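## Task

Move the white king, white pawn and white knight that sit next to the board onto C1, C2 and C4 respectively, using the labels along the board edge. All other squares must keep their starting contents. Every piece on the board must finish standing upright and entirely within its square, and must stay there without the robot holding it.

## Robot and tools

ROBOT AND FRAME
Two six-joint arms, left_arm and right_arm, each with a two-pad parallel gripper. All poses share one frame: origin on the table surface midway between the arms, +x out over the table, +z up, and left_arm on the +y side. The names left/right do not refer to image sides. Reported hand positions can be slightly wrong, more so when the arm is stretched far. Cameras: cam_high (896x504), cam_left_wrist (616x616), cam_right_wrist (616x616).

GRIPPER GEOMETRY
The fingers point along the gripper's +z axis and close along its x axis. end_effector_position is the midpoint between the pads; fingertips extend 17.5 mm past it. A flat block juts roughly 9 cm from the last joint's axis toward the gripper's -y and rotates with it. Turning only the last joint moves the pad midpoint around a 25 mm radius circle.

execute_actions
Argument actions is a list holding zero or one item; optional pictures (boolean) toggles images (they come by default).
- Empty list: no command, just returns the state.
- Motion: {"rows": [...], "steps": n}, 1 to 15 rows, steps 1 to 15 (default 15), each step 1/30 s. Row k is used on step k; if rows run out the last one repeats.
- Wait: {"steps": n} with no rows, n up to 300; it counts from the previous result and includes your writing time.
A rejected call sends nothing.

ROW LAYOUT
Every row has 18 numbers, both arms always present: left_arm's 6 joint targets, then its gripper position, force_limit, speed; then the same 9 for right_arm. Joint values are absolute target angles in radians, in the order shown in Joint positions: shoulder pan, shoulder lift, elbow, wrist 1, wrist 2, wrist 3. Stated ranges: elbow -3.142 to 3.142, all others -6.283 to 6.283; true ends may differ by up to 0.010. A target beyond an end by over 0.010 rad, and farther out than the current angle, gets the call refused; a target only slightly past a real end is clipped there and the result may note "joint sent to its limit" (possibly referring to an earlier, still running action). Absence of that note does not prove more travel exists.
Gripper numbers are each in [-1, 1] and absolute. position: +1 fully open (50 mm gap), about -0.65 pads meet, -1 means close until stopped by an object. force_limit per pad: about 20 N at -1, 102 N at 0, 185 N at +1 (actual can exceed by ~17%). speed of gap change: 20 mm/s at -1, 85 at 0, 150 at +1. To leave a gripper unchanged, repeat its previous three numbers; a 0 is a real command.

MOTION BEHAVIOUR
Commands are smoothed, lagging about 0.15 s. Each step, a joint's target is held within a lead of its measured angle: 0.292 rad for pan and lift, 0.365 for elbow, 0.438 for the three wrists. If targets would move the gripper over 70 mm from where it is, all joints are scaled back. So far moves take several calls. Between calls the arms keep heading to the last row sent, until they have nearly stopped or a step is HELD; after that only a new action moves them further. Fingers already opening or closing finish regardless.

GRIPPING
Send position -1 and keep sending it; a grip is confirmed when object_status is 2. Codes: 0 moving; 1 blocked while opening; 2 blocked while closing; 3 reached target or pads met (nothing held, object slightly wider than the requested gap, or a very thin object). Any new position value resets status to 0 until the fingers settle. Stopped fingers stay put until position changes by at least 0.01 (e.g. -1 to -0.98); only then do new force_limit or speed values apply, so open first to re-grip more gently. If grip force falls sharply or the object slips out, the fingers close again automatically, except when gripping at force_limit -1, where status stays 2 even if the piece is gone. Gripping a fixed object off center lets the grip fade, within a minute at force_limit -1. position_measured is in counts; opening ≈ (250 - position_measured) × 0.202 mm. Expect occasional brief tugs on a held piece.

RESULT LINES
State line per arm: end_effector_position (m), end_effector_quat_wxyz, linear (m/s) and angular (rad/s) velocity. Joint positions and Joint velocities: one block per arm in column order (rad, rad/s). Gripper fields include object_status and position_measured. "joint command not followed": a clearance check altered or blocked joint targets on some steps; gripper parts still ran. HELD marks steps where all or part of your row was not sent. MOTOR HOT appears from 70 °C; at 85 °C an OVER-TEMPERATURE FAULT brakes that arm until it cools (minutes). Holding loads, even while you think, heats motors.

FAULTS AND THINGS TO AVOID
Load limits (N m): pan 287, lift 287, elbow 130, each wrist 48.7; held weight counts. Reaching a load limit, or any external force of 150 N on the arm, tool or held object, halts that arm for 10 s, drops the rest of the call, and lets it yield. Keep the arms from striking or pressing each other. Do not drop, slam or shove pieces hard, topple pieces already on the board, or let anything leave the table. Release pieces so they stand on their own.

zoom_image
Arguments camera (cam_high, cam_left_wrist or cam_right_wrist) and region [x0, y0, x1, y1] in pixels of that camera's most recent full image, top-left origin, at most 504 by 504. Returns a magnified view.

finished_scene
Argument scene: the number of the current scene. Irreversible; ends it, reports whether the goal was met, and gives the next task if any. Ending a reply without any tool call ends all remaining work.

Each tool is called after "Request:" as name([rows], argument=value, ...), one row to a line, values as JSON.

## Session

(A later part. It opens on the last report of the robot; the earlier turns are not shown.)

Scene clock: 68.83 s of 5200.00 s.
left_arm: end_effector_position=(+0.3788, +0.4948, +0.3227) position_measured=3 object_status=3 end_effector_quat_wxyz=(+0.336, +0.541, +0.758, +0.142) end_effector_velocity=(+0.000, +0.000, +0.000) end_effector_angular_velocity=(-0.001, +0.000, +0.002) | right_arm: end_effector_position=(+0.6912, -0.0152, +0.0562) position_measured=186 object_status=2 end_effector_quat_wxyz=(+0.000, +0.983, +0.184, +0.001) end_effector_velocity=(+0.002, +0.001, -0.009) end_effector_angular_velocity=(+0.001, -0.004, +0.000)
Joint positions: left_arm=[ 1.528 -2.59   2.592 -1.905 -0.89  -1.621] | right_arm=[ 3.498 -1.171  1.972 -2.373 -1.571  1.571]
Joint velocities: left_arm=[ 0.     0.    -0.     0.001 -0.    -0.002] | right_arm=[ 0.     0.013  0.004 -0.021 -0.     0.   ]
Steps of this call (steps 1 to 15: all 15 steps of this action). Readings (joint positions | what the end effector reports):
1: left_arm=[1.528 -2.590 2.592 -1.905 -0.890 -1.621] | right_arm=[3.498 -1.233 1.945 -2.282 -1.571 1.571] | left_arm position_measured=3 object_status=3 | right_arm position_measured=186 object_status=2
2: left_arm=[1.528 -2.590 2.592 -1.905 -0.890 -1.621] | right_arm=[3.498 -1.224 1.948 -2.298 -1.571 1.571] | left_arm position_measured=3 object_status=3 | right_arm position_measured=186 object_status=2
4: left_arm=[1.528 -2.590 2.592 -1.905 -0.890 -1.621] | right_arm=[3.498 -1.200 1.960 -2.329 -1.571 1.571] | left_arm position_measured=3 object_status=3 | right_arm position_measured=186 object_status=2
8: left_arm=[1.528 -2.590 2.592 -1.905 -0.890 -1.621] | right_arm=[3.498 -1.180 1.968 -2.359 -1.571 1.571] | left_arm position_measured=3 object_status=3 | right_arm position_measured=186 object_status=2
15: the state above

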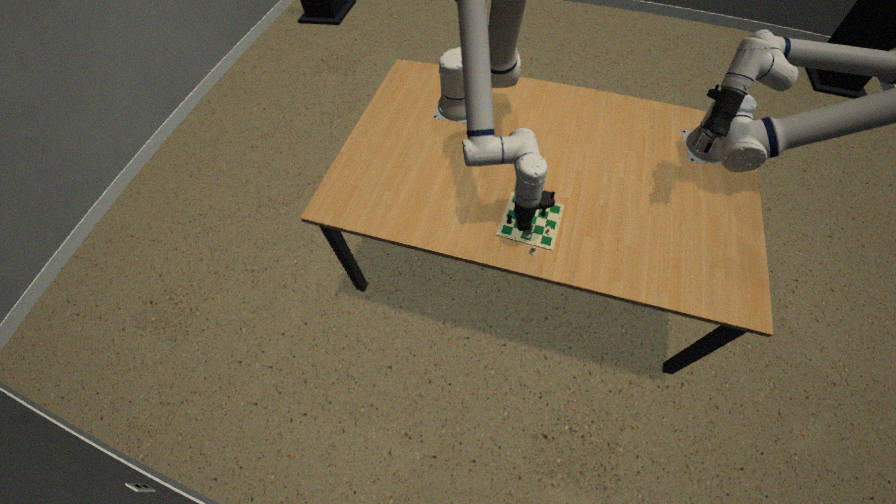

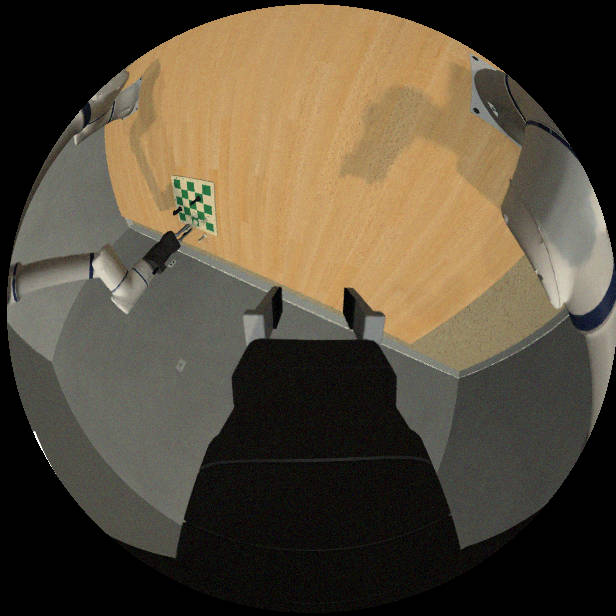

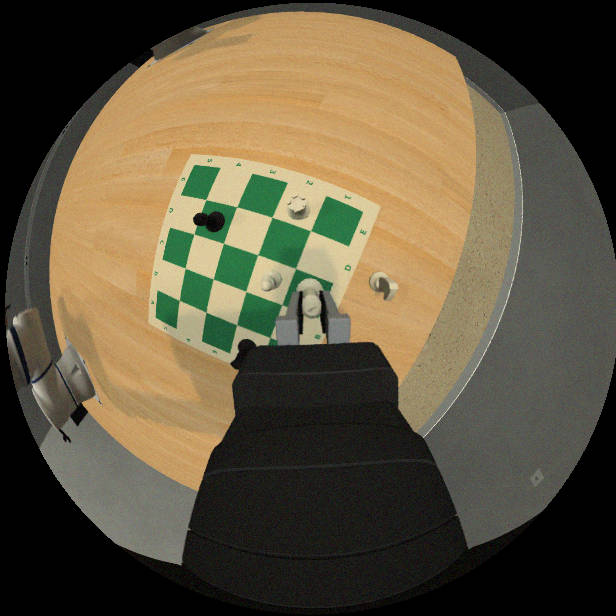

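Request:
execute_actions([
  {"rows":[[1.528,-2.59,2.592,-1.905,-0.89,-1.621,1,0,0,3.4945,-1.1715,1.9735,-2.373,-1.571,1.571,-1,-0.5,0]]},
], pictures=false)

Request:
execute_actions([
  {"rows":[[1.528,-2.59,2.592,-1.905,-0.89,-1.621,1,0,0,3.4945,-1.1715,1.9735,-2.373,-1.571,1.571,0.2,-0.5,-0.5]]},
], pictures=false)

Request:
execute_actions([
  {"rows":[[1.528,-2.59,2.592,-1.905,-0.89,-1.621,1,0,0,3.4945,-1.2331,1.9443,-2.282,-1.571,1.571,0.2,-0.5,0]]},
])

Request:
execute_actions([
  {"rows":[[1.528,-2.59,2.592,-1.905,-0.89,-1.621,1,0,0,3.507,-1.1378,1.7995,-2.2325,-1.571,1.571,0.5,-0.5,0]]},
], pictures=false)

Request:
execute_actions([
  {"rows":[[1.528,-2.59,2.592,-1.905,-0.89,-1.621,1,0,0,3.507,-1.0627,1.8338,-2.3419,-1.571,1.571,0.5,-0.5,0]]},
])

Request:
zoom_image(camera="cam_right_wrist", region=[140,160,400,360])

Scene clock: 79.70 s of 5200.00 s.
left_arm: end_effector_position=(+0.3788, +0.4948, +0.3227) position_measured=3 object_status=3 end_effector_quat_wxyz=(+0.336, +0.541, +0.758, +0.142) end_effector_velocity=(-0.000, -0.000, -0.000) end_effector_angular_velocity=(+0.001, -0.000, -0.001) | right_arm: end_effector_position=(+0.6918, -0.0177, +0.0557) position_measured=186 object_status=2 end_effector_quat_wxyz=(+0.000, +0.983, +0.182, -0.000) end_effector_velocity=(+0.001, -0.000, +0.002) end_effector_angular_velocity=(+0.000, -0.003, -0.000)
Joint positions: left_arm=[ 1.528 -2.59   2.592 -1.905 -0.89  -1.621] | right_arm=[ 3.495 -1.171  1.974 -2.373 -1.571  1.571]
Joint velocities: left_arm=[-0.001  0.     0.001  0.     0.001 -0.   ] | right_arm=[-0.001 -0.003 -0.     0.    -0.001 -0.001]
Steps of this call (steps 1 to 15: the robot went on to your last target; steps 16 to 90: nothing new was sent; then 7.37 s passed at rest; steps 91 to 105: all 15 steps of this action). Readings (joint positions | what the end effector reports):
91: left_arm=[1.528 -2.590 2.592 -1.905 -0.890 -1.621] | right_arm=[3.498 -1.169 1.974 -2.376 -1.571 1.571] | left_arm position_measured=3 object_status=3 | right_arm position_measured=186 object_status=2
92: left_arm=[1.528 -2.590 2.592 -1.905 -0.890 -1.621] | right_arm=[3.498 -1.169 1.974 -2.375 -1.571 1.571] | left_arm position_measured=3 object_status=3 | right_arm position_measured=186 object_status=2
94: left_arm=[1.528 -2.590 2.592 -1.905 -0.890 -1.621] | right_arm=[3.496 -1.170 1.974 -2.374 -1.571 1.571] | left_arm position_measured=3 object_status=3 | right_arm position_measured=186 object_status=2
98: left_arm=[1.528 -2.590 2.592 -1.905 -0.890 -1.621] | right_arm=[3.495 -1.171 1.974 -2.373 -1.571 1.571] | left_arm position_measured=3 object_status=3 | right_arm position_measured=186 object_status=2
105: the state above

Scene clock: 80.20 s of 5200.00 s.
left_arm: end_effector_position=(+0.3788, +0.4948, +0.3227) position_measured=3 object_status=3 end_effector_quat_wxyz=(+0.336, +0.541, +0.758, +0.142) end_effector_velocity=(-0.000, -0.001, +0.001) end_effector_angular_velocity=(-0.002, -0.001, -0.003) | right_arm: end_effector_position=(+0.6920, -0.0177, +0.0559) position_measured=123 object_status=3 end_effector_quat_wxyz=(+0.000, +0.983, +0.182, +0.000) end_effector_velocity=(-0.000, +0.000, -0.000) end_effector_angular_velocity=(+0.000, +0.001, -0.001)
Joint positions: left_arm=[ 1.528 -2.59   2.592 -1.905 -0.89  -1.621] | right_arm=[ 3.495 -1.171  1.974 -2.373 -1.571  1.571]
Joint velocities: left_arm=[-0.003 -0.001 -0.001 -0.     0.001  0.   ] | right_arm=[-0.     0.     0.     0.     0.001  0.001]
Steps of this call (steps 1 to 15: all 15 steps of this action). Readings (joint positions | what the end effector reports):
1: left_arm=[1.528 -2.590 2.592 -1.905 -0.890 -1.621] | right_arm=[3.495 -1.171 1.974 -2.373 -1.571 1.571] | left_arm position_measured=3 object_status=3 | right_arm position_measured=183 object_status=0
2: left_arm=[1.528 -2.590 2.592 -1.905 -0.890 -1.621] | right_arm=[3.495 -1.171 1.974 -2.373 -1.571 1.571] | left_arm position_measured=3 object_status=3 | right_arm position_measured=175 object_status=0
4: left_arm=[1.528 -2.590 2.592 -1.905 -0.890 -1.621] | right_arm=[3.495 -1.171 1.974 -2.373 -1.571 1.571] | left_arm position_measured=3 object_status=3 | right_arm position_measured=157 object_status=0
8: left_arm=[1.528 -2.590 2.592 -1.905 -0.890 -1.621] | right_arm=[3.495 -1.171 1.974 -2.373 -1.571 1.571] | left_arm position_measured=3 object_status=3 | right_arm position_measured=124 object_status=0
15: the state above

Scene clock: 80.70 s of 5200.00 s.
left_arm: end_effector_position=(+0.3788, +0.4948, +0.3227) position_measured=3 object_status=3 end_effector_quat_wxyz=(+0.336, +0.541, +0.758, +0.142) end_effector_velocity=(+0.000, +0.000, +0.000) end_effector_angular_velocity=(-0.000, -0.001, -0.001) | right_arm: end_effector_position=(+0.6923, -0.0176, +0.1058) position_measured=123 object_status=3 end_effector_quat_wxyz=(+0.000, +0.983, +0.182, -0.000) end_effector_velocity=(-0.000, -0.000, +0.013) end_effector_angular_velocity=(+0.000, -0.002, +0.000)
Joint positions: left_arm=[ 1.528 -2.59   2.592 -1.905 -0.89  -1.621] | right_arm=[ 3.494 -1.231  1.945 -2.285 -1.571  1.571]
Joint velocities: left_arm=[-0.    -0.001  0.    -0.     0.     0.001] | right_arm=[ 0.    -0.015 -0.006  0.02  -0.    -0.   ]
Steps of this call (steps 1 to 15: all 15 steps of this action). Readings (joint positions | what the end effector reports):
1: left_arm=[1.528 -2.590 2.592 -1.905 -0.890 -1.621] | right_arm=[3.495 -1.172 1.973 -2.373 -1.571 1.571] | left_arm position_measured=3 object_status=3 | right_arm position_measured=123 object_status=3
2: left_arm=[1.528 -2.590 2.592 -1.905 -0.890 -1.621] | right_arm=[3.494 -1.181 1.970 -2.357 -1.571 1.571] | left_arm position_measured=3 object_status=3 | right_arm position_measured=123 object_status=3
4: left_arm=[1.528 -2.590 2.592 -1.905 -0.890 -1.621] | right_arm=[3.494 -1.204 1.957 -2.326 -1.571 1.571] | left_arm position_measured=3 object_status=3 | right_arm position_measured=123 object_status=3
8: left_arm=[1.528 -2.590 2.592 -1.905 -0.890 -1.621] | right_arm=[3.494 -1.223 1.949 -2.298 -1.571 1.571] | left_arm position_measured=3 object_status=3 | right_arm position_measured=123 object_status=3
15: the state above

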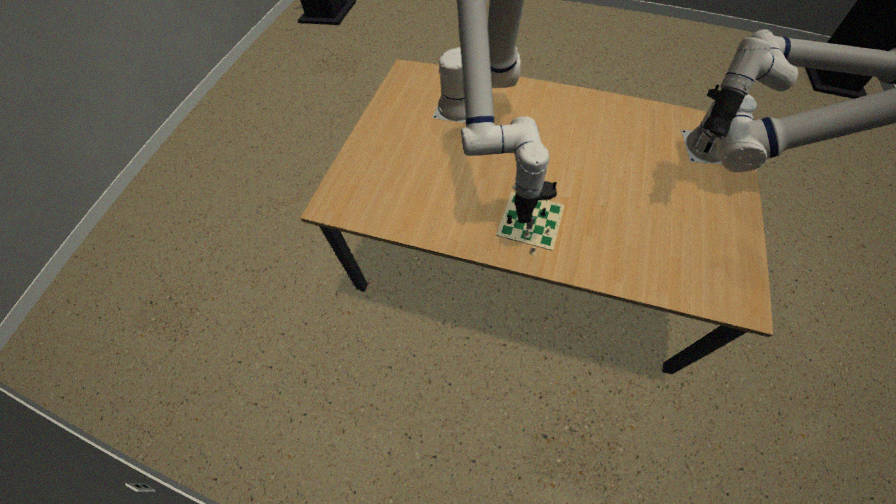

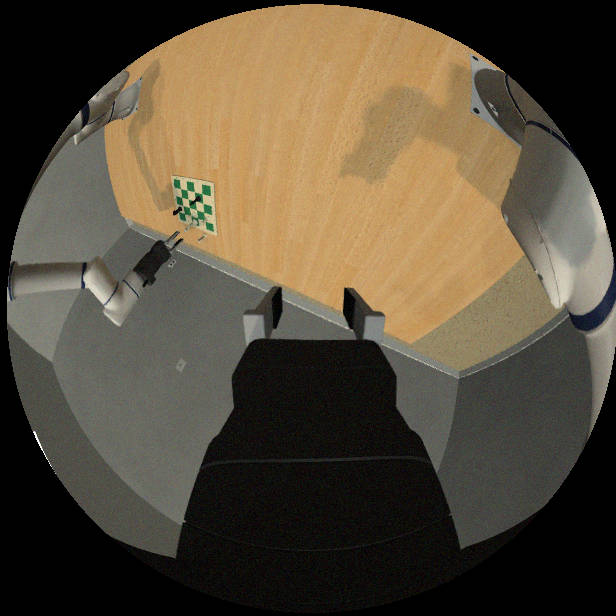

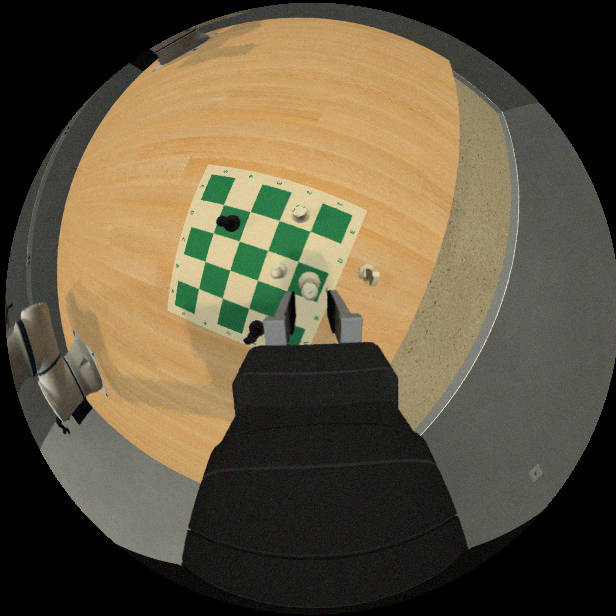

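Scene clock: 81.20 s of 5200.00 s.
left_arm: end_effector_position=(+0.3788, +0.4948, +0.3227) position_measured=3 object_status=3 end_effector_quat_wxyz=(+0.336, +0.541, +0.758, +0.142) end_effector_velocity=(+0.000, +0.001, -0.002) end_effector_angular_velocity=(+0.004, -0.000, -0.000) | right_arm: end_effector_position=(+0.7516, +0.0159, +0.1071) position_measured=78 object_status=3 end_effector_quat_wxyz=(+0.000, +0.982, +0.188, +0.000) end_effector_velocity=(+0.014, +0.008, -0.000) end_effector_angular_velocity=(+0.000, +0.000, +0.003)
Joint positions: left_arm=[ 1.528 -2.59   2.592 -1.905 -0.89  -1.621] | right_arm=[ 3.507 -1.141  1.804 -2.234 -1.571  1.571]
Joint velocities: left_arm=[ 0.001 -0.001  0.002  0.001  0.001  0.002] | right_arm=[ 0.003  0.023 -0.035  0.012  0.001  0.   ]
Steps of this call (steps 1 to 15: all 15 steps of this action). Readings (joint positions | what the end effector reports):
1: left_arm=[1.528 -2.590 2.592 -1.905 -0.890 -1.621] | right_arm=[3.495 -1.231 1.944 -2.284 -1.571 1.571] | left_arm position_measured=3 object_status=3 | right_arm position_measured=119 object_status=0
2: left_arm=[1.528 -2.590 2.592 -1.905 -0.890 -1.621] | right_arm=[3.496 -1.223 1.931 -2.278 -1.571 1.571] | left_arm position_measured=3 object_status=3 | right_arm position_measured=105 object_status=0
4: left_arm=[1.528 -2.590 2.592 -1.905 -0.890 -1.621] | right_arm=[3.500 -1.189 1.877 -2.260 -1.571 1.571] | left_arm position_measured=3 object_status=3 | right_arm position_measured=80 object_status=0
8: left_arm=[1.528 -2.590 2.592 -1.905 -0.890 -1.621] | right_arm=[3.505 -1.156 1.827 -2.242 -1.571 1.571] | left_arm position_measured=3 object_status=3 | right_arm position_measured=78 object_status=0
15: the state above

Scene clock: 81.70 s of 5200.00 s.
left_arm: end_effector_position=(+0.3788, +0.4948, +0.3227) position_measured=3 object_status=3 end_effector_quat_wxyz=(+0.336, +0.541, +0.758, +0.142) end_effector_velocity=(-0.000, -0.001, +0.001) end_effector_angular_velocity=(-0.001, -0.000, -0.002) | right_arm: end_effector_position=(+0.7537, +0.0170, +0.0411) position_measured=78 object_status=3 end_effector_quat_wxyz=(+0.000, +0.982, +0.188, +0.000) end_effector_velocity=(-0.000, +0.000, -0.013) end_effector_angular_velocity=(+0.000, -0.002, +0.001)
Joint positions: left_arm=[ 1.528 -2.59   2.592 -1.905 -0.89  -1.621] | right_arm=[ 3.507 -1.065  1.833 -2.339 -1.571  1.571]
Joint velocities: left_arm=[-0.001 -0.    -0.002 -0.    -0.     0.001] | right_arm=[ 0.     0.015  0.007 -0.024 -0.    -0.   ]
Steps of this call (steps 1 to 15: all 15 steps of this action). Readings (joint positions | what the end effector reports):
1: left_arm=[1.528 -2.590 2.592 -1.905 -0.890 -1.621] | right_arm=[3.507 -1.140 1.803 -2.234 -1.571 1.571] | left_arm position_measured=3 object_status=3 | right_arm position_measured=78 object_status=3
2: left_arm=[1.528 -2.590 2.592 -1.905 -0.890 -1.621] | right_arm=[3.507 -1.129 1.805 -2.250 -1.571 1.571] | left_arm position_measured=3 object_status=3 | right_arm position_measured=78 object_status=3
4: left_arm=[1.528 -2.590 2.592 -1.905 -0.890 -1.621] | right_arm=[3.507 -1.100 1.820 -2.287 -1.571 1.571] | left_arm position_measured=3 object_status=3 | right_arm position_measured=78 object_status=3
8: left_arm=[1.528 -2.590 2.592 -1.905 -0.890 -1.621] | right_arm=[3.507 -1.076 1.828 -2.323 -1.571 1.571] | left_arm position_measured=3 object_status=3 | right_arm position_measured=78 object_status=3
15: the state above

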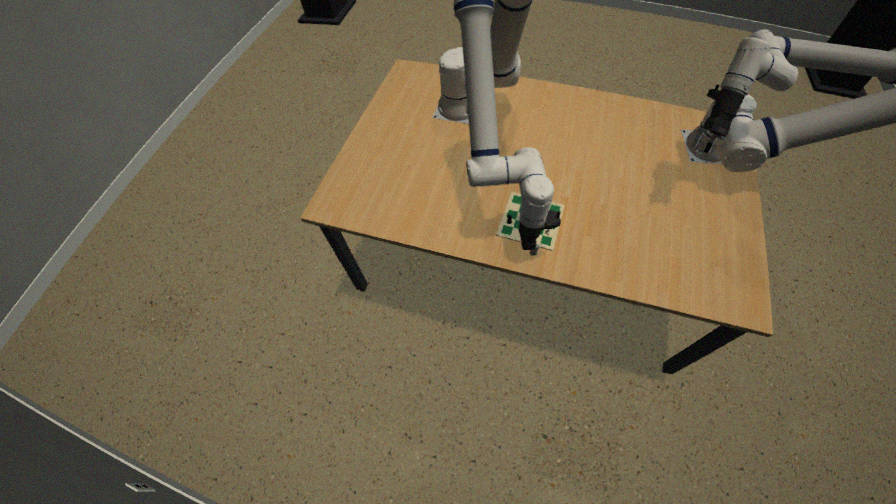

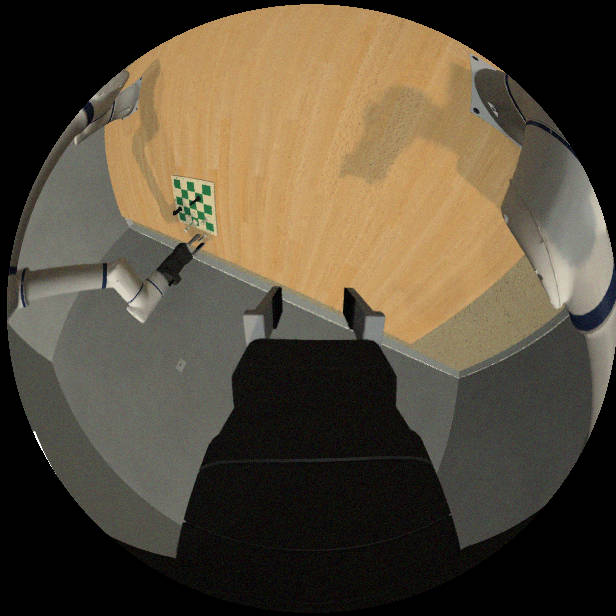

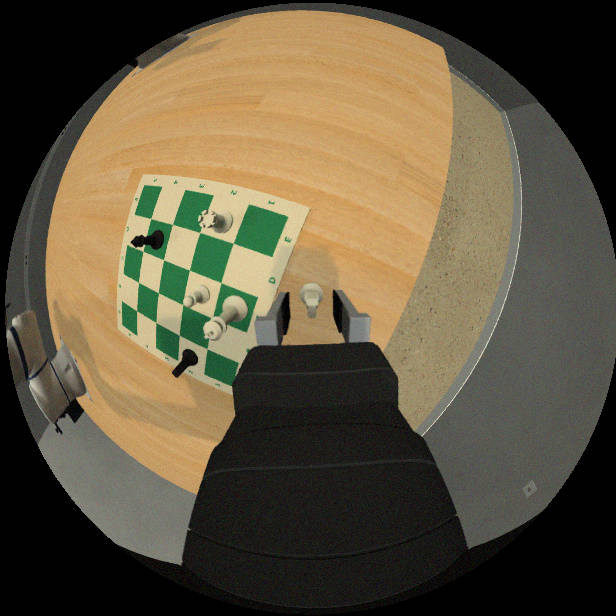

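Region (140, 160, 400, 360) of cam_right_wrist's 616x616 image, scaled by 1.938, with more detail than that image has; it fills the top 388 rows of this view, and the rest is white.

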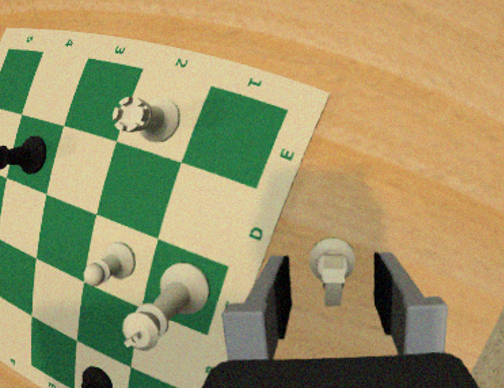

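Request:
execute_actions([
  {"rows":[[1.528,-2.59,2.592,-1.905,-0.89,-1.621,1,0,0,3.507,-1.0627,1.8338,-2.3419,-1.571,1.571,-1,-0.5,0]]},
], pictures=false)

Request:
execute_actions([
  {"rows":[[1.528,-2.59,2.592,-1.905,-0.89,-1.621,1,0,0,3.507,-1.16,1.7995,-2.2103,-1.571,1.571,-1,-0.5,0]]},
], pictures=false)

Request:
execute_actions([
  {"rows":[[1.528,-2.59,2.592,-1.905,-0.89,-1.621,1,0,0,3.558,-1.3732,2.1141,-2.3117,-1.571,1.571,-1,-0.5,0]]},
], pictures=false)

Request:
execute_actions([
  {"steps":15},
], pictures=false)

Request:
execute_actions([
  {"rows":[[1.528,-2.59,2.592,-1.905,-0.89,-1.621,1,0,0,3.558,-1.2713,2.158,-2.4575,-1.571,1.571,-1,-0.5,0]]},
])

Scene clock: 88.73 s of 5200.00 s.
left_arm: end_effector_position=(+0.3788, +0.4948, +0.3227) position_measured=3 object_status=3 end_effector_quat_wxyz=(+0.336, +0.541, +0.758, +0.142) end_effector_velocity=(-0.000, -0.001, -0.001) end_effector_angular_velocity=(+0.003, +0.000, -0.002) | right_arm: end_effector_position=(+0.7536, +0.0171, +0.0391) position_measured=215 object_status=0 end_effector_quat_wxyz=(+0.000, +0.982, +0.188, +0.000) end_effector_velocity=(-0.000, +0.000, +0.001) end_effector_angular_velocity=(+0.001, -0.000, +0.001)
Joint positions: left_arm=[ 1.528 -2.59   2.592 -1.905 -0.89  -1.621] | right_arm=[ 3.507 -1.063  1.834 -2.342 -1.571  1.571]
Joint velocities: left_arm=[-0.002  0.001  0.001  0.001  0.     0.001] | right_arm=[-0.    -0.001  0.001 -0.     0.001 -0.001]
Steps of this call (steps 1 to 15: the robot went on to your last target; steps 16 to 90: nothing new was sent; then 3.53 s passed at rest; steps 91 to 105: all 15 steps of this action). Readings (joint positions | what the end effector reports):
91: left_arm=[1.528 -2.590 2.592 -1.905 -0.890 -1.621] | right_arm=[3.507 -1.063 1.834 -2.342 -1.571 1.571] | left_arm position_measured=3 object_status=3 | right_arm position_measured=82 object_status=0
92: left_arm=[1.528 -2.590 2.592 -1.905 -0.890 -1.621] | right_arm=[3.507 -1.063 1.834 -2.342 -1.571 1.571] | left_arm position_measured=3 object_status=3 | right_arm position_measured=96 object_status=0
94: left_arm=[1.528 -2.590 2.592 -1.905 -0.890 -1.621] | right_arm=[3.507 -1.063 1.834 -2.342 -1.571 1.571] | left_arm position_measured=3 object_status=3 | right_arm position_measured=124 object_status=0
98: left_arm=[1.528 -2.590 2.592 -1.905 -0.890 -1.621] | right_arm=[3.507 -1.063 1.834 -2.342 -1.571 1.571] | left_arm position_measured=3 object_status=3 | right_arm position_measured=180 object_status=0
105: the state above

Scene clock: 89.23 s of 5200.00 s.
left_arm: end_effector_position=(+0.3788, +0.4948, +0.3227) position_measured=3 object_status=3 end_effector_quat_wxyz=(+0.336, +0.541, +0.758, +0.142) end_effector_velocity=(-0.000, -0.000, -0.001) end_effector_angular_velocity=(+0.003, +0.001, -0.000) | right_arm: end_effector_position=(+0.7493, +0.0154, +0.1199) position_measured=215 object_status=2 end_effector_quat_wxyz=(+0.000, +0.982, +0.188, -0.000) end_effector_velocity=(-0.002, -0.001, +0.021) end_effector_angular_velocity=(+0.000, +0.001, -0.000)
Joint positions: left_arm=[ 1.528 -2.59   2.592 -1.905 -0.89  -1.621] | right_arm=[ 3.507 -1.157  1.801 -2.215 -1.571  1.571]
Joint velocities: left_arm=[-0.     0.003  0.     0.001 -0.    -0.   ] | right_arm=[-0.    -0.024 -0.009  0.033  0.    -0.   ]
Steps of this call (steps 1 to 15: all 15 steps of this action). Readings (joint positions | what the end effector reports):
1: left_arm=[1.528 -2.590 2.592 -1.905 -0.890 -1.621] | right_arm=[3.507 -1.063 1.834 -2.342 -1.571 1.571] | left_arm position_measured=3 object_status=3 | right_arm position_measured=215 object_status=0
2: left_arm=[1.528 -2.590 2.592 -1.905 -0.890 -1.621] | right_arm=[3.507 -1.073 1.832 -2.326 -1.571 1.571] | left_arm position_measured=3 object_status=3 | right_arm position_measured=215 object_status=2
4: left_arm=[1.528 -2.590 2.592 -1.905 -0.890 -1.621] | right_arm=[3.507 -1.105 1.818 -2.286 -1.571 1.571] | left_arm position_measured=3 object_status=3 | right_arm position_measured=215 object_status=2
8: left_arm=[1.528 -2.590 2.592 -1.905 -0.890 -1.621] | right_arm=[3.507 -1.140 1.807 -2.237 -1.571 1.571] | left_arm position_measured=3 object_status=3 | right_arm position_measured=215 object_status=2
15: the state above

Scene clock: 89.73 s of 5200.00 s.
left_arm: end_effector_position=(+0.3788, +0.4948, +0.3227) position_measured=3 object_status=3 end_effector_quat_wxyz=(+0.336, +0.541, +0.758, +0.142) end_effector_velocity=(+0.000, +0.000, -0.000) end_effector_angular_velocity=(+0.002, -0.000, +0.000) | right_arm: end_effector_position=(+0.5952, -0.0131, +0.1189) position_measured=215 object_status=2 end_effector_quat_wxyz=(+0.000, +0.978, +0.211, +0.000) end_effector_velocity=(-0.144, -0.034, -0.009) end_effector_angular_velocity=(+0.001, -0.003, +0.042)
Joint positions: left_arm=[ 1.528 -2.59   2.592 -1.905 -0.89  -1.621] | right_arm=[ 3.552 -1.35   2.08  -2.301 -1.571  1.571]
Joint velocities: left_arm=[0.    0.001 0.    0.    0.    0.   ] | right_arm=[ 0.042 -0.179  0.258 -0.082 -0.     0.   ]
Steps of this call (steps 1 to 15: all 15 steps of this action). Readings (joint positions | what the end effector reports):
1: left_arm=[1.528 -2.590 2.592 -1.905 -0.890 -1.621] | right_arm=[3.507 -1.158 1.801 -2.214 -1.571 1.571] | left_arm position_measured=3 object_status=3 | right_arm position_measured=215 object_status=2
2: left_arm=[1.528 -2.590 2.592 -1.905 -0.890 -1.621] | right_arm=[3.509 -1.167 1.814 -2.218 -1.571 1.571] | left_arm position_measured=3 object_status=3 | right_arm position_measured=215 object_status=2
4: left_arm=[1.528 -2.590 2.592 -1.905 -0.890 -1.621] | right_arm=[3.517 -1.201 1.863 -2.233 -1.571 1.571] | left_arm position_measured=3 object_status=3 | right_arm position_measured=215 object_status=2
8: left_arm=[1.528 -2.590 2.592 -1.905 -0.890 -1.621] | right_arm=[3.532 -1.262 1.953 -2.261 -1.571 1.571] | left_arm position_measured=3 object_status=3 | right_arm position_measured=215 object_status=2
15: the state above

Scene clock: 90.23 s of 5200.00 s.
left_arm: end_effector_position=(+0.3788, +0.4948, +0.3227) position_measured=3 object_status=3 end_effector_quat_wxyz=(+0.336, +0.541, +0.758, +0.142) end_effector_velocity=(+0.000, -0.000, +0.001) end_effector_angular_velocity=(-0.003, -0.001, +0.001) | right_arm: end_effector_position=(+0.5765, -0.0177, +0.1174) position_measured=215 object_status=2 end_effector_quat_wxyz=(+0.000, +0.977, +0.213, +0.000) end_effector_velocity=(-0.003, -0.001, -0.001) end_effector_angular_velocity=(-0.001, +0.000, +0.001)
Joint positions: left_arm=[ 1.528 -2.59   2.592 -1.905 -0.89  -1.621] | right_arm=[ 3.558 -1.373  2.113 -2.311 -1.571  1.571]
Joint velocities: left_arm=[ 0.     0.    -0.001 -0.001  0.    -0.001] | right_arm=[ 0.001 -0.004  0.006 -0.002 -0.     0.   ]
Steps of this call (steps 1 to 15: the robot went on to your last target). Readings (joint positions | what the end effector reports):
1: left_arm=[1.528 -2.590 2.592 -1.905 -0.890 -1.621] | right_arm=[3.554 -1.355 2.088 -2.303 -1.571 1.571] | left_arm position_measured=3 object_status=3 | right_arm position_measured=215 object_status=2
2: left_arm=[1.528 -2.590 2.592 -1.905 -0.890 -1.621] | right_arm=[3.555 -1.359 2.094 -2.305 -1.571 1.571] | left_arm position_measured=3 object_status=3 | right_arm position_measured=215 object_status=2
4: left_arm=[1.528 -2.590 2.592 -1.905 -0.890 -1.621] | right_arm=[3.556 -1.365 2.102 -2.308 -1.571 1.571] | left_arm position_measured=3 object_status=3 | right_arm position_measured=215 object_status=2
8: left_arm=[1.528 -2.590 2.592 -1.905 -0.890 -1.621] | right_arm=[3.557 -1.370 2.110 -2.310 -1.571 1.571] | left_arm position_measured=3 object_status=3 | right_arm position_measured=215 object_status=2
15: the state above

Scene clock: 90.73 s of 5200.00 s.
left_arm: end_effector_position=(+0.3788, +0.4948, +0.3227) position_measured=3 object_status=3 end_effector_quat_wxyz=(+0.336, +0.541, +0.758, +0.142) end_effector_velocity=(-0.000, -0.000, -0.001) end_effector_angular_velocity=(+0.001, +0.001, +0.001) | right_arm: end_effector_position=(+0.5765, -0.0175, +0.0470) position_measured=215 object_status=2 end_effector_quat_wxyz=(+0.000, +0.977, +0.213, +0.000) end_effector_velocity=(-0.000, +0.000, -0.016) end_effector_angular_velocity=(+0.002, -0.001, +0.001)
Joint positions: left_arm=[ 1.528 -2.59   2.592 -1.905 -0.89  -1.621] | right_arm=[ 3.558 -1.274  2.157 -2.453 -1.571  1.571]
Joint velocities: left_arm=[-0.     0.001  0.001  0.    -0.    -0.002] | right_arm=[-0.     0.024  0.009 -0.034  0.002 -0.001]
Steps of this call (steps 1 to 15: all 15 steps of this action). Readings (joint positions | what the end effector reports):
1: left_arm=[1.528 -2.590 2.592 -1.905 -0.890 -1.621] | right_arm=[3.558 -1.372 2.114 -2.312 -1.571 1.571] | left_arm position_measured=3 object_status=3 | right_arm position_measured=215 object_status=2
2: left_arm=[1.528 -2.590 2.592 -1.905 -0.890 -1.621] | right_arm=[3.558 -1.362 2.118 -2.329 -1.571 1.571] | left_arm position_measured=3 object_status=3 | right_arm position_measured=215 object_status=2
4: left_arm=[1.528 -2.590 2.592 -1.905 -0.890 -1.621] | right_arm=[3.558 -1.325 2.136 -2.379 -1.571 1.571] | left_arm position_measured=3 object_status=3 | right_arm position_measured=215 object_status=2
8: left_arm=[1.528 -2.590 2.592 -1.905 -0.890 -1.621] | right_arm=[3.558 -1.290 2.150 -2.430 -1.571 1.571] | left_arm position_measured=3 object_status=3 | right_arm position_measured=215 object_status=2
15: the state above

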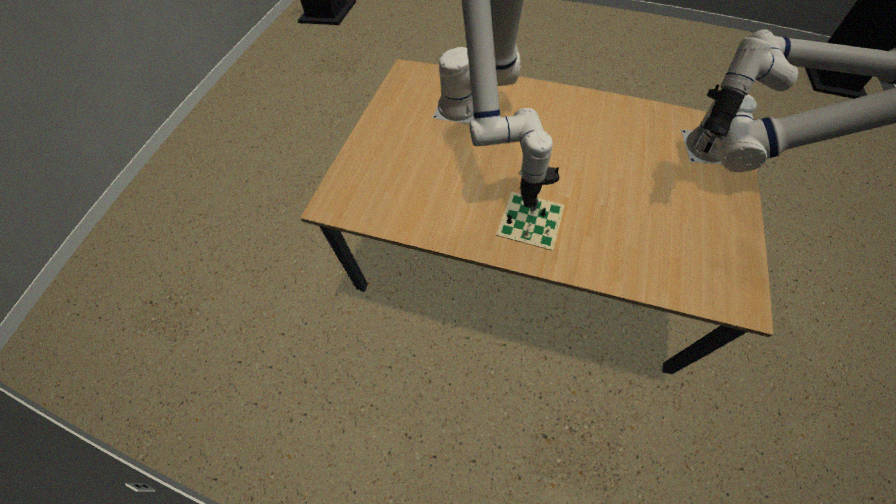

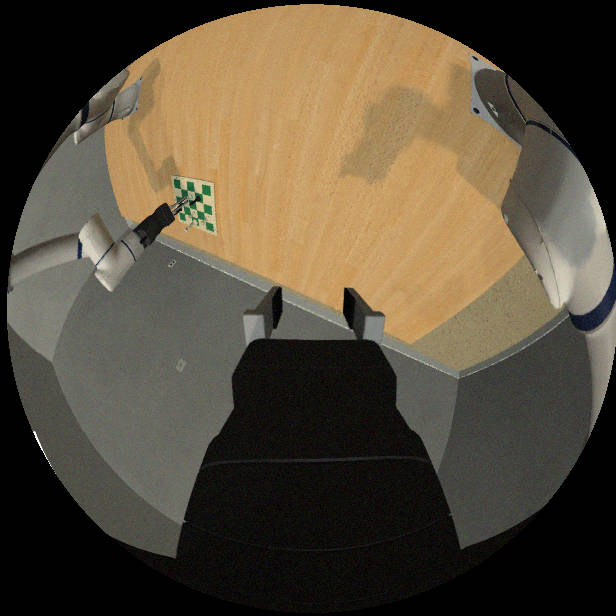

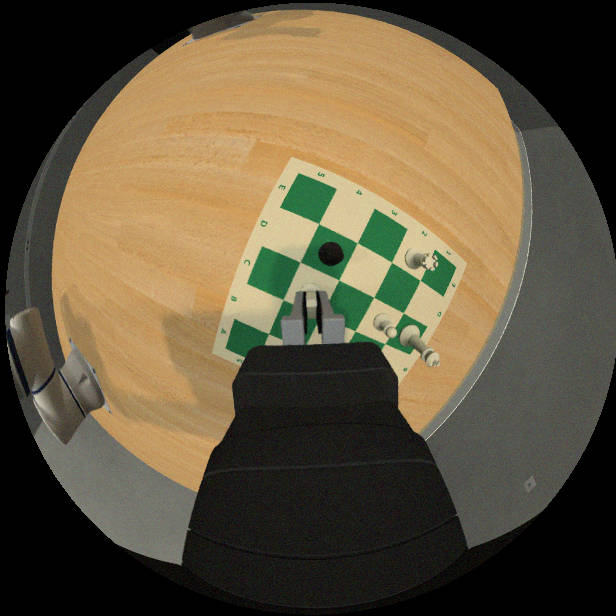

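Request:
execute_actions([
  {"rows":[[1.528,-2.59,2.592,-1.905,-0.89,-1.621,1,0,0,3.563,-1.2713,2.158,-2.4575,-1.571,1.571,-1,-0.5,0]]},
], pictures=false)

Request:
execute_actions([
  {"rows":[[1.528,-2.59,2.592,-1.905,-0.89,-1.621,1,0,0,3.563,-1.2713,2.158,-2.4575,-1.571,1.571,0.2,-0.5,-0.5]]},
], pictures=false)

Request:
execute_actions([
  {"rows":[[1.528,-2.59,2.592,-1.905,-0.89,-1.621,1,0,0,3.563,-1.3732,2.1141,-2.3117,-1.571,1.571,0.2,-0.5,-0.5]]},
])

Request:
zoom_image(camera="cam_right_wrist", region=[220,180,460,360])

Scene clock: 95.73 s of 5200.00 s.
left_arm: end_effector_position=(+0.3788, +0.4948, +0.3227) position_measured=3 object_status=3 end_effector_quat_wxyz=(+0.336, +0.541, +0.758, +0.142) end_effector_velocity=(-0.000, -0.000, -0.000) end_effector_angular_velocity=(+0.000, -0.000, -0.002) | right_arm: end_effector_position=(+0.5741, -0.0152, +0.0448) position_measured=215 object_status=2 end_effector_quat_wxyz=(+0.000, +0.976, +0.216, +0.000) end_effector_velocity=(-0.001, +0.000, -0.000) end_effector_angular_velocity=(-0.001, +0.000, +0.001)
Joint positions: left_arm=[ 1.528 -2.59   2.592 -1.905 -0.89  -1.621] | right_arm=[ 3.563 -1.271  2.158 -2.458 -1.571  1.571]
Joint velocities: left_arm=[-0.002 -0.001  0.001 -0.     0.     0.001] | right_arm=[ 0.001 -0.     0.001  0.    -0.001  0.   ]
Steps of this call (steps 1 to 15: the robot went on to your last target; steps 16 to 90: nothing new was sent; then 1.50 s passed at rest; steps 91 to 105: all 15 steps of this action). Readings (joint positions | what the end effector reports):
91: left_arm=[1.528 -2.590 2.592 -1.905 -0.890 -1.621] | right_arm=[3.558 -1.271 2.158 -2.458 -1.571 1.571] | left_arm position_measured=3 object_status=3 | right_arm position_measured=215 object_status=2
92: left_arm=[1.528 -2.590 2.592 -1.905 -0.890 -1.621] | right_arm=[3.559 -1.271 2.158 -2.458 -1.571 1.571] | left_arm position_measured=3 object_status=3 | right_arm position_measured=215 object_status=2
94: left_arm=[1.528 -2.590 2.592 -1.905 -0.890 -1.621] | right_arm=[3.560 -1.271 2.158 -2.458 -1.571 1.571] | left_arm position_measured=3 object_status=3 | right_arm position_measured=215 object_status=2
98: left_arm=[1.528 -2.590 2.592 -1.905 -0.890 -1.621] | right_arm=[3.562 -1.271 2.158 -2.458 -1.571 1.571] | left_arm position_measured=3 object_status=3 | right_arm position_measured=215 object_status=2
105: the state above

Scene clock: 96.23 s of 5200.00 s.
left_arm: end_effector_position=(+0.3788, +0.4948, +0.3227) position_measured=3 object_status=3 end_effector_quat_wxyz=(+0.336, +0.541, +0.758, +0.142) end_effector_velocity=(+0.000, +0.000, -0.000) end_effector_angular_velocity=(-0.001, +0.000, +0.001) | right_arm: end_effector_position=(+0.5740, -0.0151, +0.0448) position_measured=123 object_status=0 end_effector_quat_wxyz=(+0.000, +0.976, +0.216, +0.000) end_effector_velocity=(-0.000, -0.000, -0.001) end_effector_angular_velocity=(-0.000, +0.002, -0.000)
Joint positions: left_arm=[ 1.528 -2.59   2.592 -1.905 -0.89  -1.621] | right_arm=[ 3.563 -1.271  2.158 -2.458 -1.571  1.571]
Joint velocities: left_arm=[ 0.     0.     0.    -0.    -0.    -0.002] | right_arm=[-0.     0.002  0.    -0.     0.     0.   ]
Steps of this call (steps 1 to 15: all 15 steps of this action). Readings (joint positions | what the end effector reports):
1: left_arm=[1.528 -2.590 2.592 -1.905 -0.890 -1.621] | right_arm=[3.563 -1.271 2.158 -2.458 -1.571 1.571] | left_arm position_measured=3 object_status=3 | right_arm position_measured=212 object_status=0
2: left_arm=[1.528 -2.590 2.592 -1.905 -0.890 -1.621] | right_arm=[3.563 -1.271 2.158 -2.458 -1.571 1.571] | left_arm position_measured=3 object_status=3 | right_arm position_measured=204 object_status=0
4: left_arm=[1.528 -2.590 2.592 -1.905 -0.890 -1.621] | right_arm=[3.563 -1.271 2.158 -2.458 -1.571 1.571] | left_arm position_measured=3 object_status=3 | right_arm position_measured=186 object_status=0
8: left_arm=[1.528 -2.590 2.592 -1.905 -0.890 -1.621] | right_arm=[3.563 -1.271 2.158 -2.458 -1.571 1.571] | left_arm position_measured=3 object_status=3 | right_arm position_measured=152 object_status=0
15: the state above

Scene clock: 96.73 s of 5200.00 s.
left_arm: end_effector_position=(+0.3788, +0.4948, +0.3227) position_measured=3 object_status=3 end_effector_quat_wxyz=(+0.336, +0.541, +0.758, +0.142) end_effector_velocity=(-0.000, -0.000, -0.000) end_effector_angular_velocity=(+0.000, -0.000, -0.002) | right_arm: end_effector_position=(+0.5739, -0.0151, +0.1150) position_measured=123 object_status=3 end_effector_quat_wxyz=(+0.000, +0.976, +0.216, -0.000) end_effector_velocity=(-0.000, +0.000, +0.019) end_effector_angular_velocity=(+0.001, -0.002, -0.001)
Joint positions: left_arm=[ 1.528 -2.59   2.592 -1.905 -0.89  -1.621] | right_arm=[ 3.563 -1.37   2.115 -2.316 -1.571  1.571]
Joint velocities: left_arm=[-0.002 -0.     0.     0.     0.     0.001] | right_arm=[ 0.    -0.025 -0.011  0.034  0.     0.001]
Steps of this call (steps 1 to 15: all 15 steps of this action). Readings (joint positions | what the end effector reports):
1: left_arm=[1.528 -2.590 2.592 -1.905 -0.890 -1.621] | right_arm=[3.563 -1.272 2.158 -2.457 -1.571 1.571] | left_arm position_measured=3 object_status=3 | right_arm position_measured=123 object_status=0
2: left_arm=[1.528 -2.590 2.592 -1.905 -0.890 -1.621] | right_arm=[3.563 -1.282 2.155 -2.441 -1.571 1.571] | left_arm position_measured=3 object_status=3 | right_arm position_measured=123 object_status=0
4: left_arm=[1.528 -2.590 2.592 -1.905 -0.890 -1.621] | right_arm=[3.563 -1.319 2.136 -2.390 -1.571 1.571] | left_arm position_measured=3 object_status=3 | right_arm position_measured=123 object_status=3
8: left_arm=[1.528 -2.590 2.592 -1.905 -0.890 -1.621] | right_arm=[3.563 -1.354 2.122 -2.339 -1.571 1.571] | left_arm position_measured=3 object_status=3 | right_arm position_measured=123 object_status=3
15: the state above

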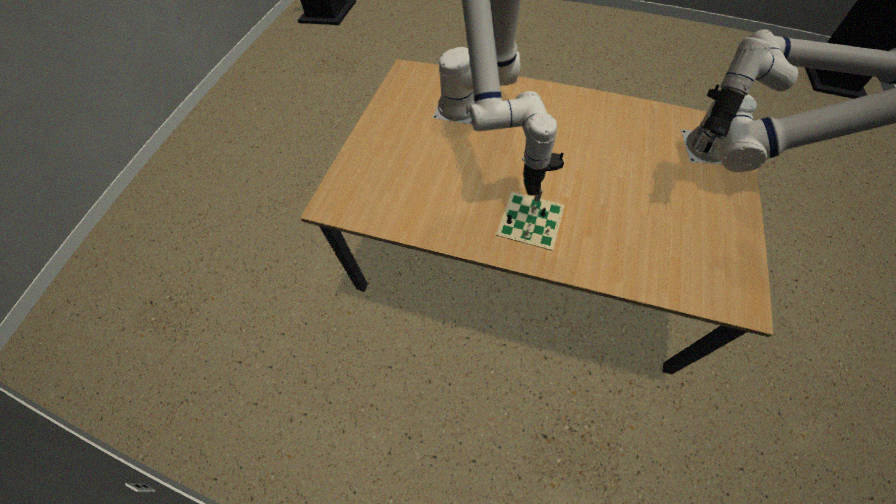

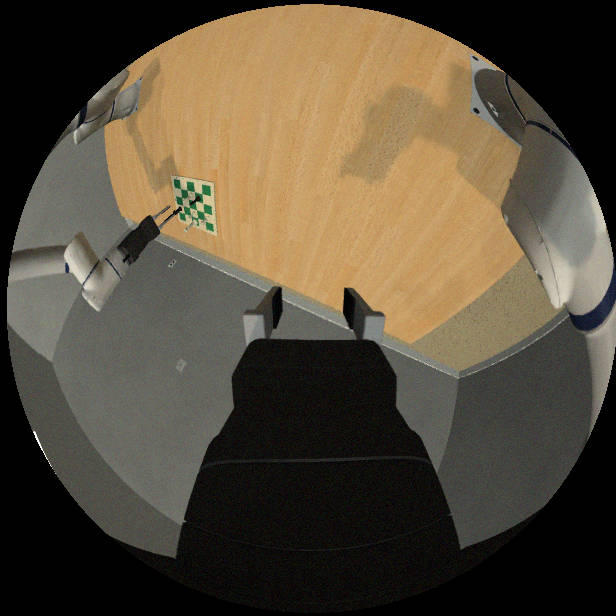

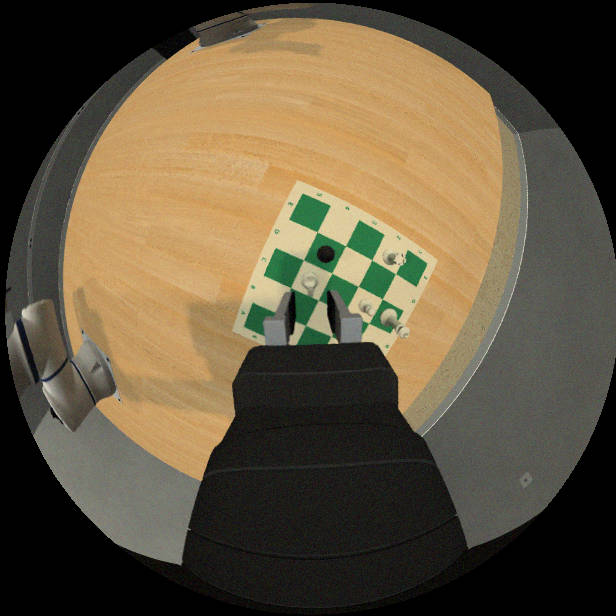

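Region (220, 180, 460, 360) of cam_right_wrist's 616x616 image, scaled by 2.100, with more detail than that image has; it fills the top 378 rows of this view, and the rest is white.

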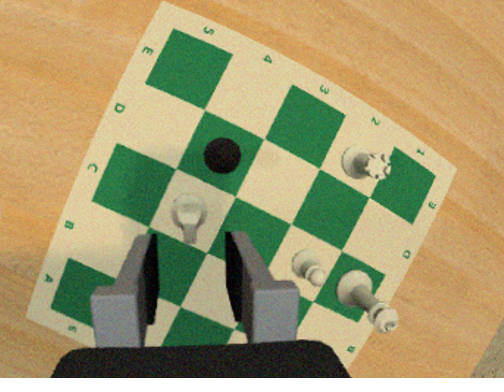

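Request:
finished_scene(scene=1)

The scene is finished: the task was done.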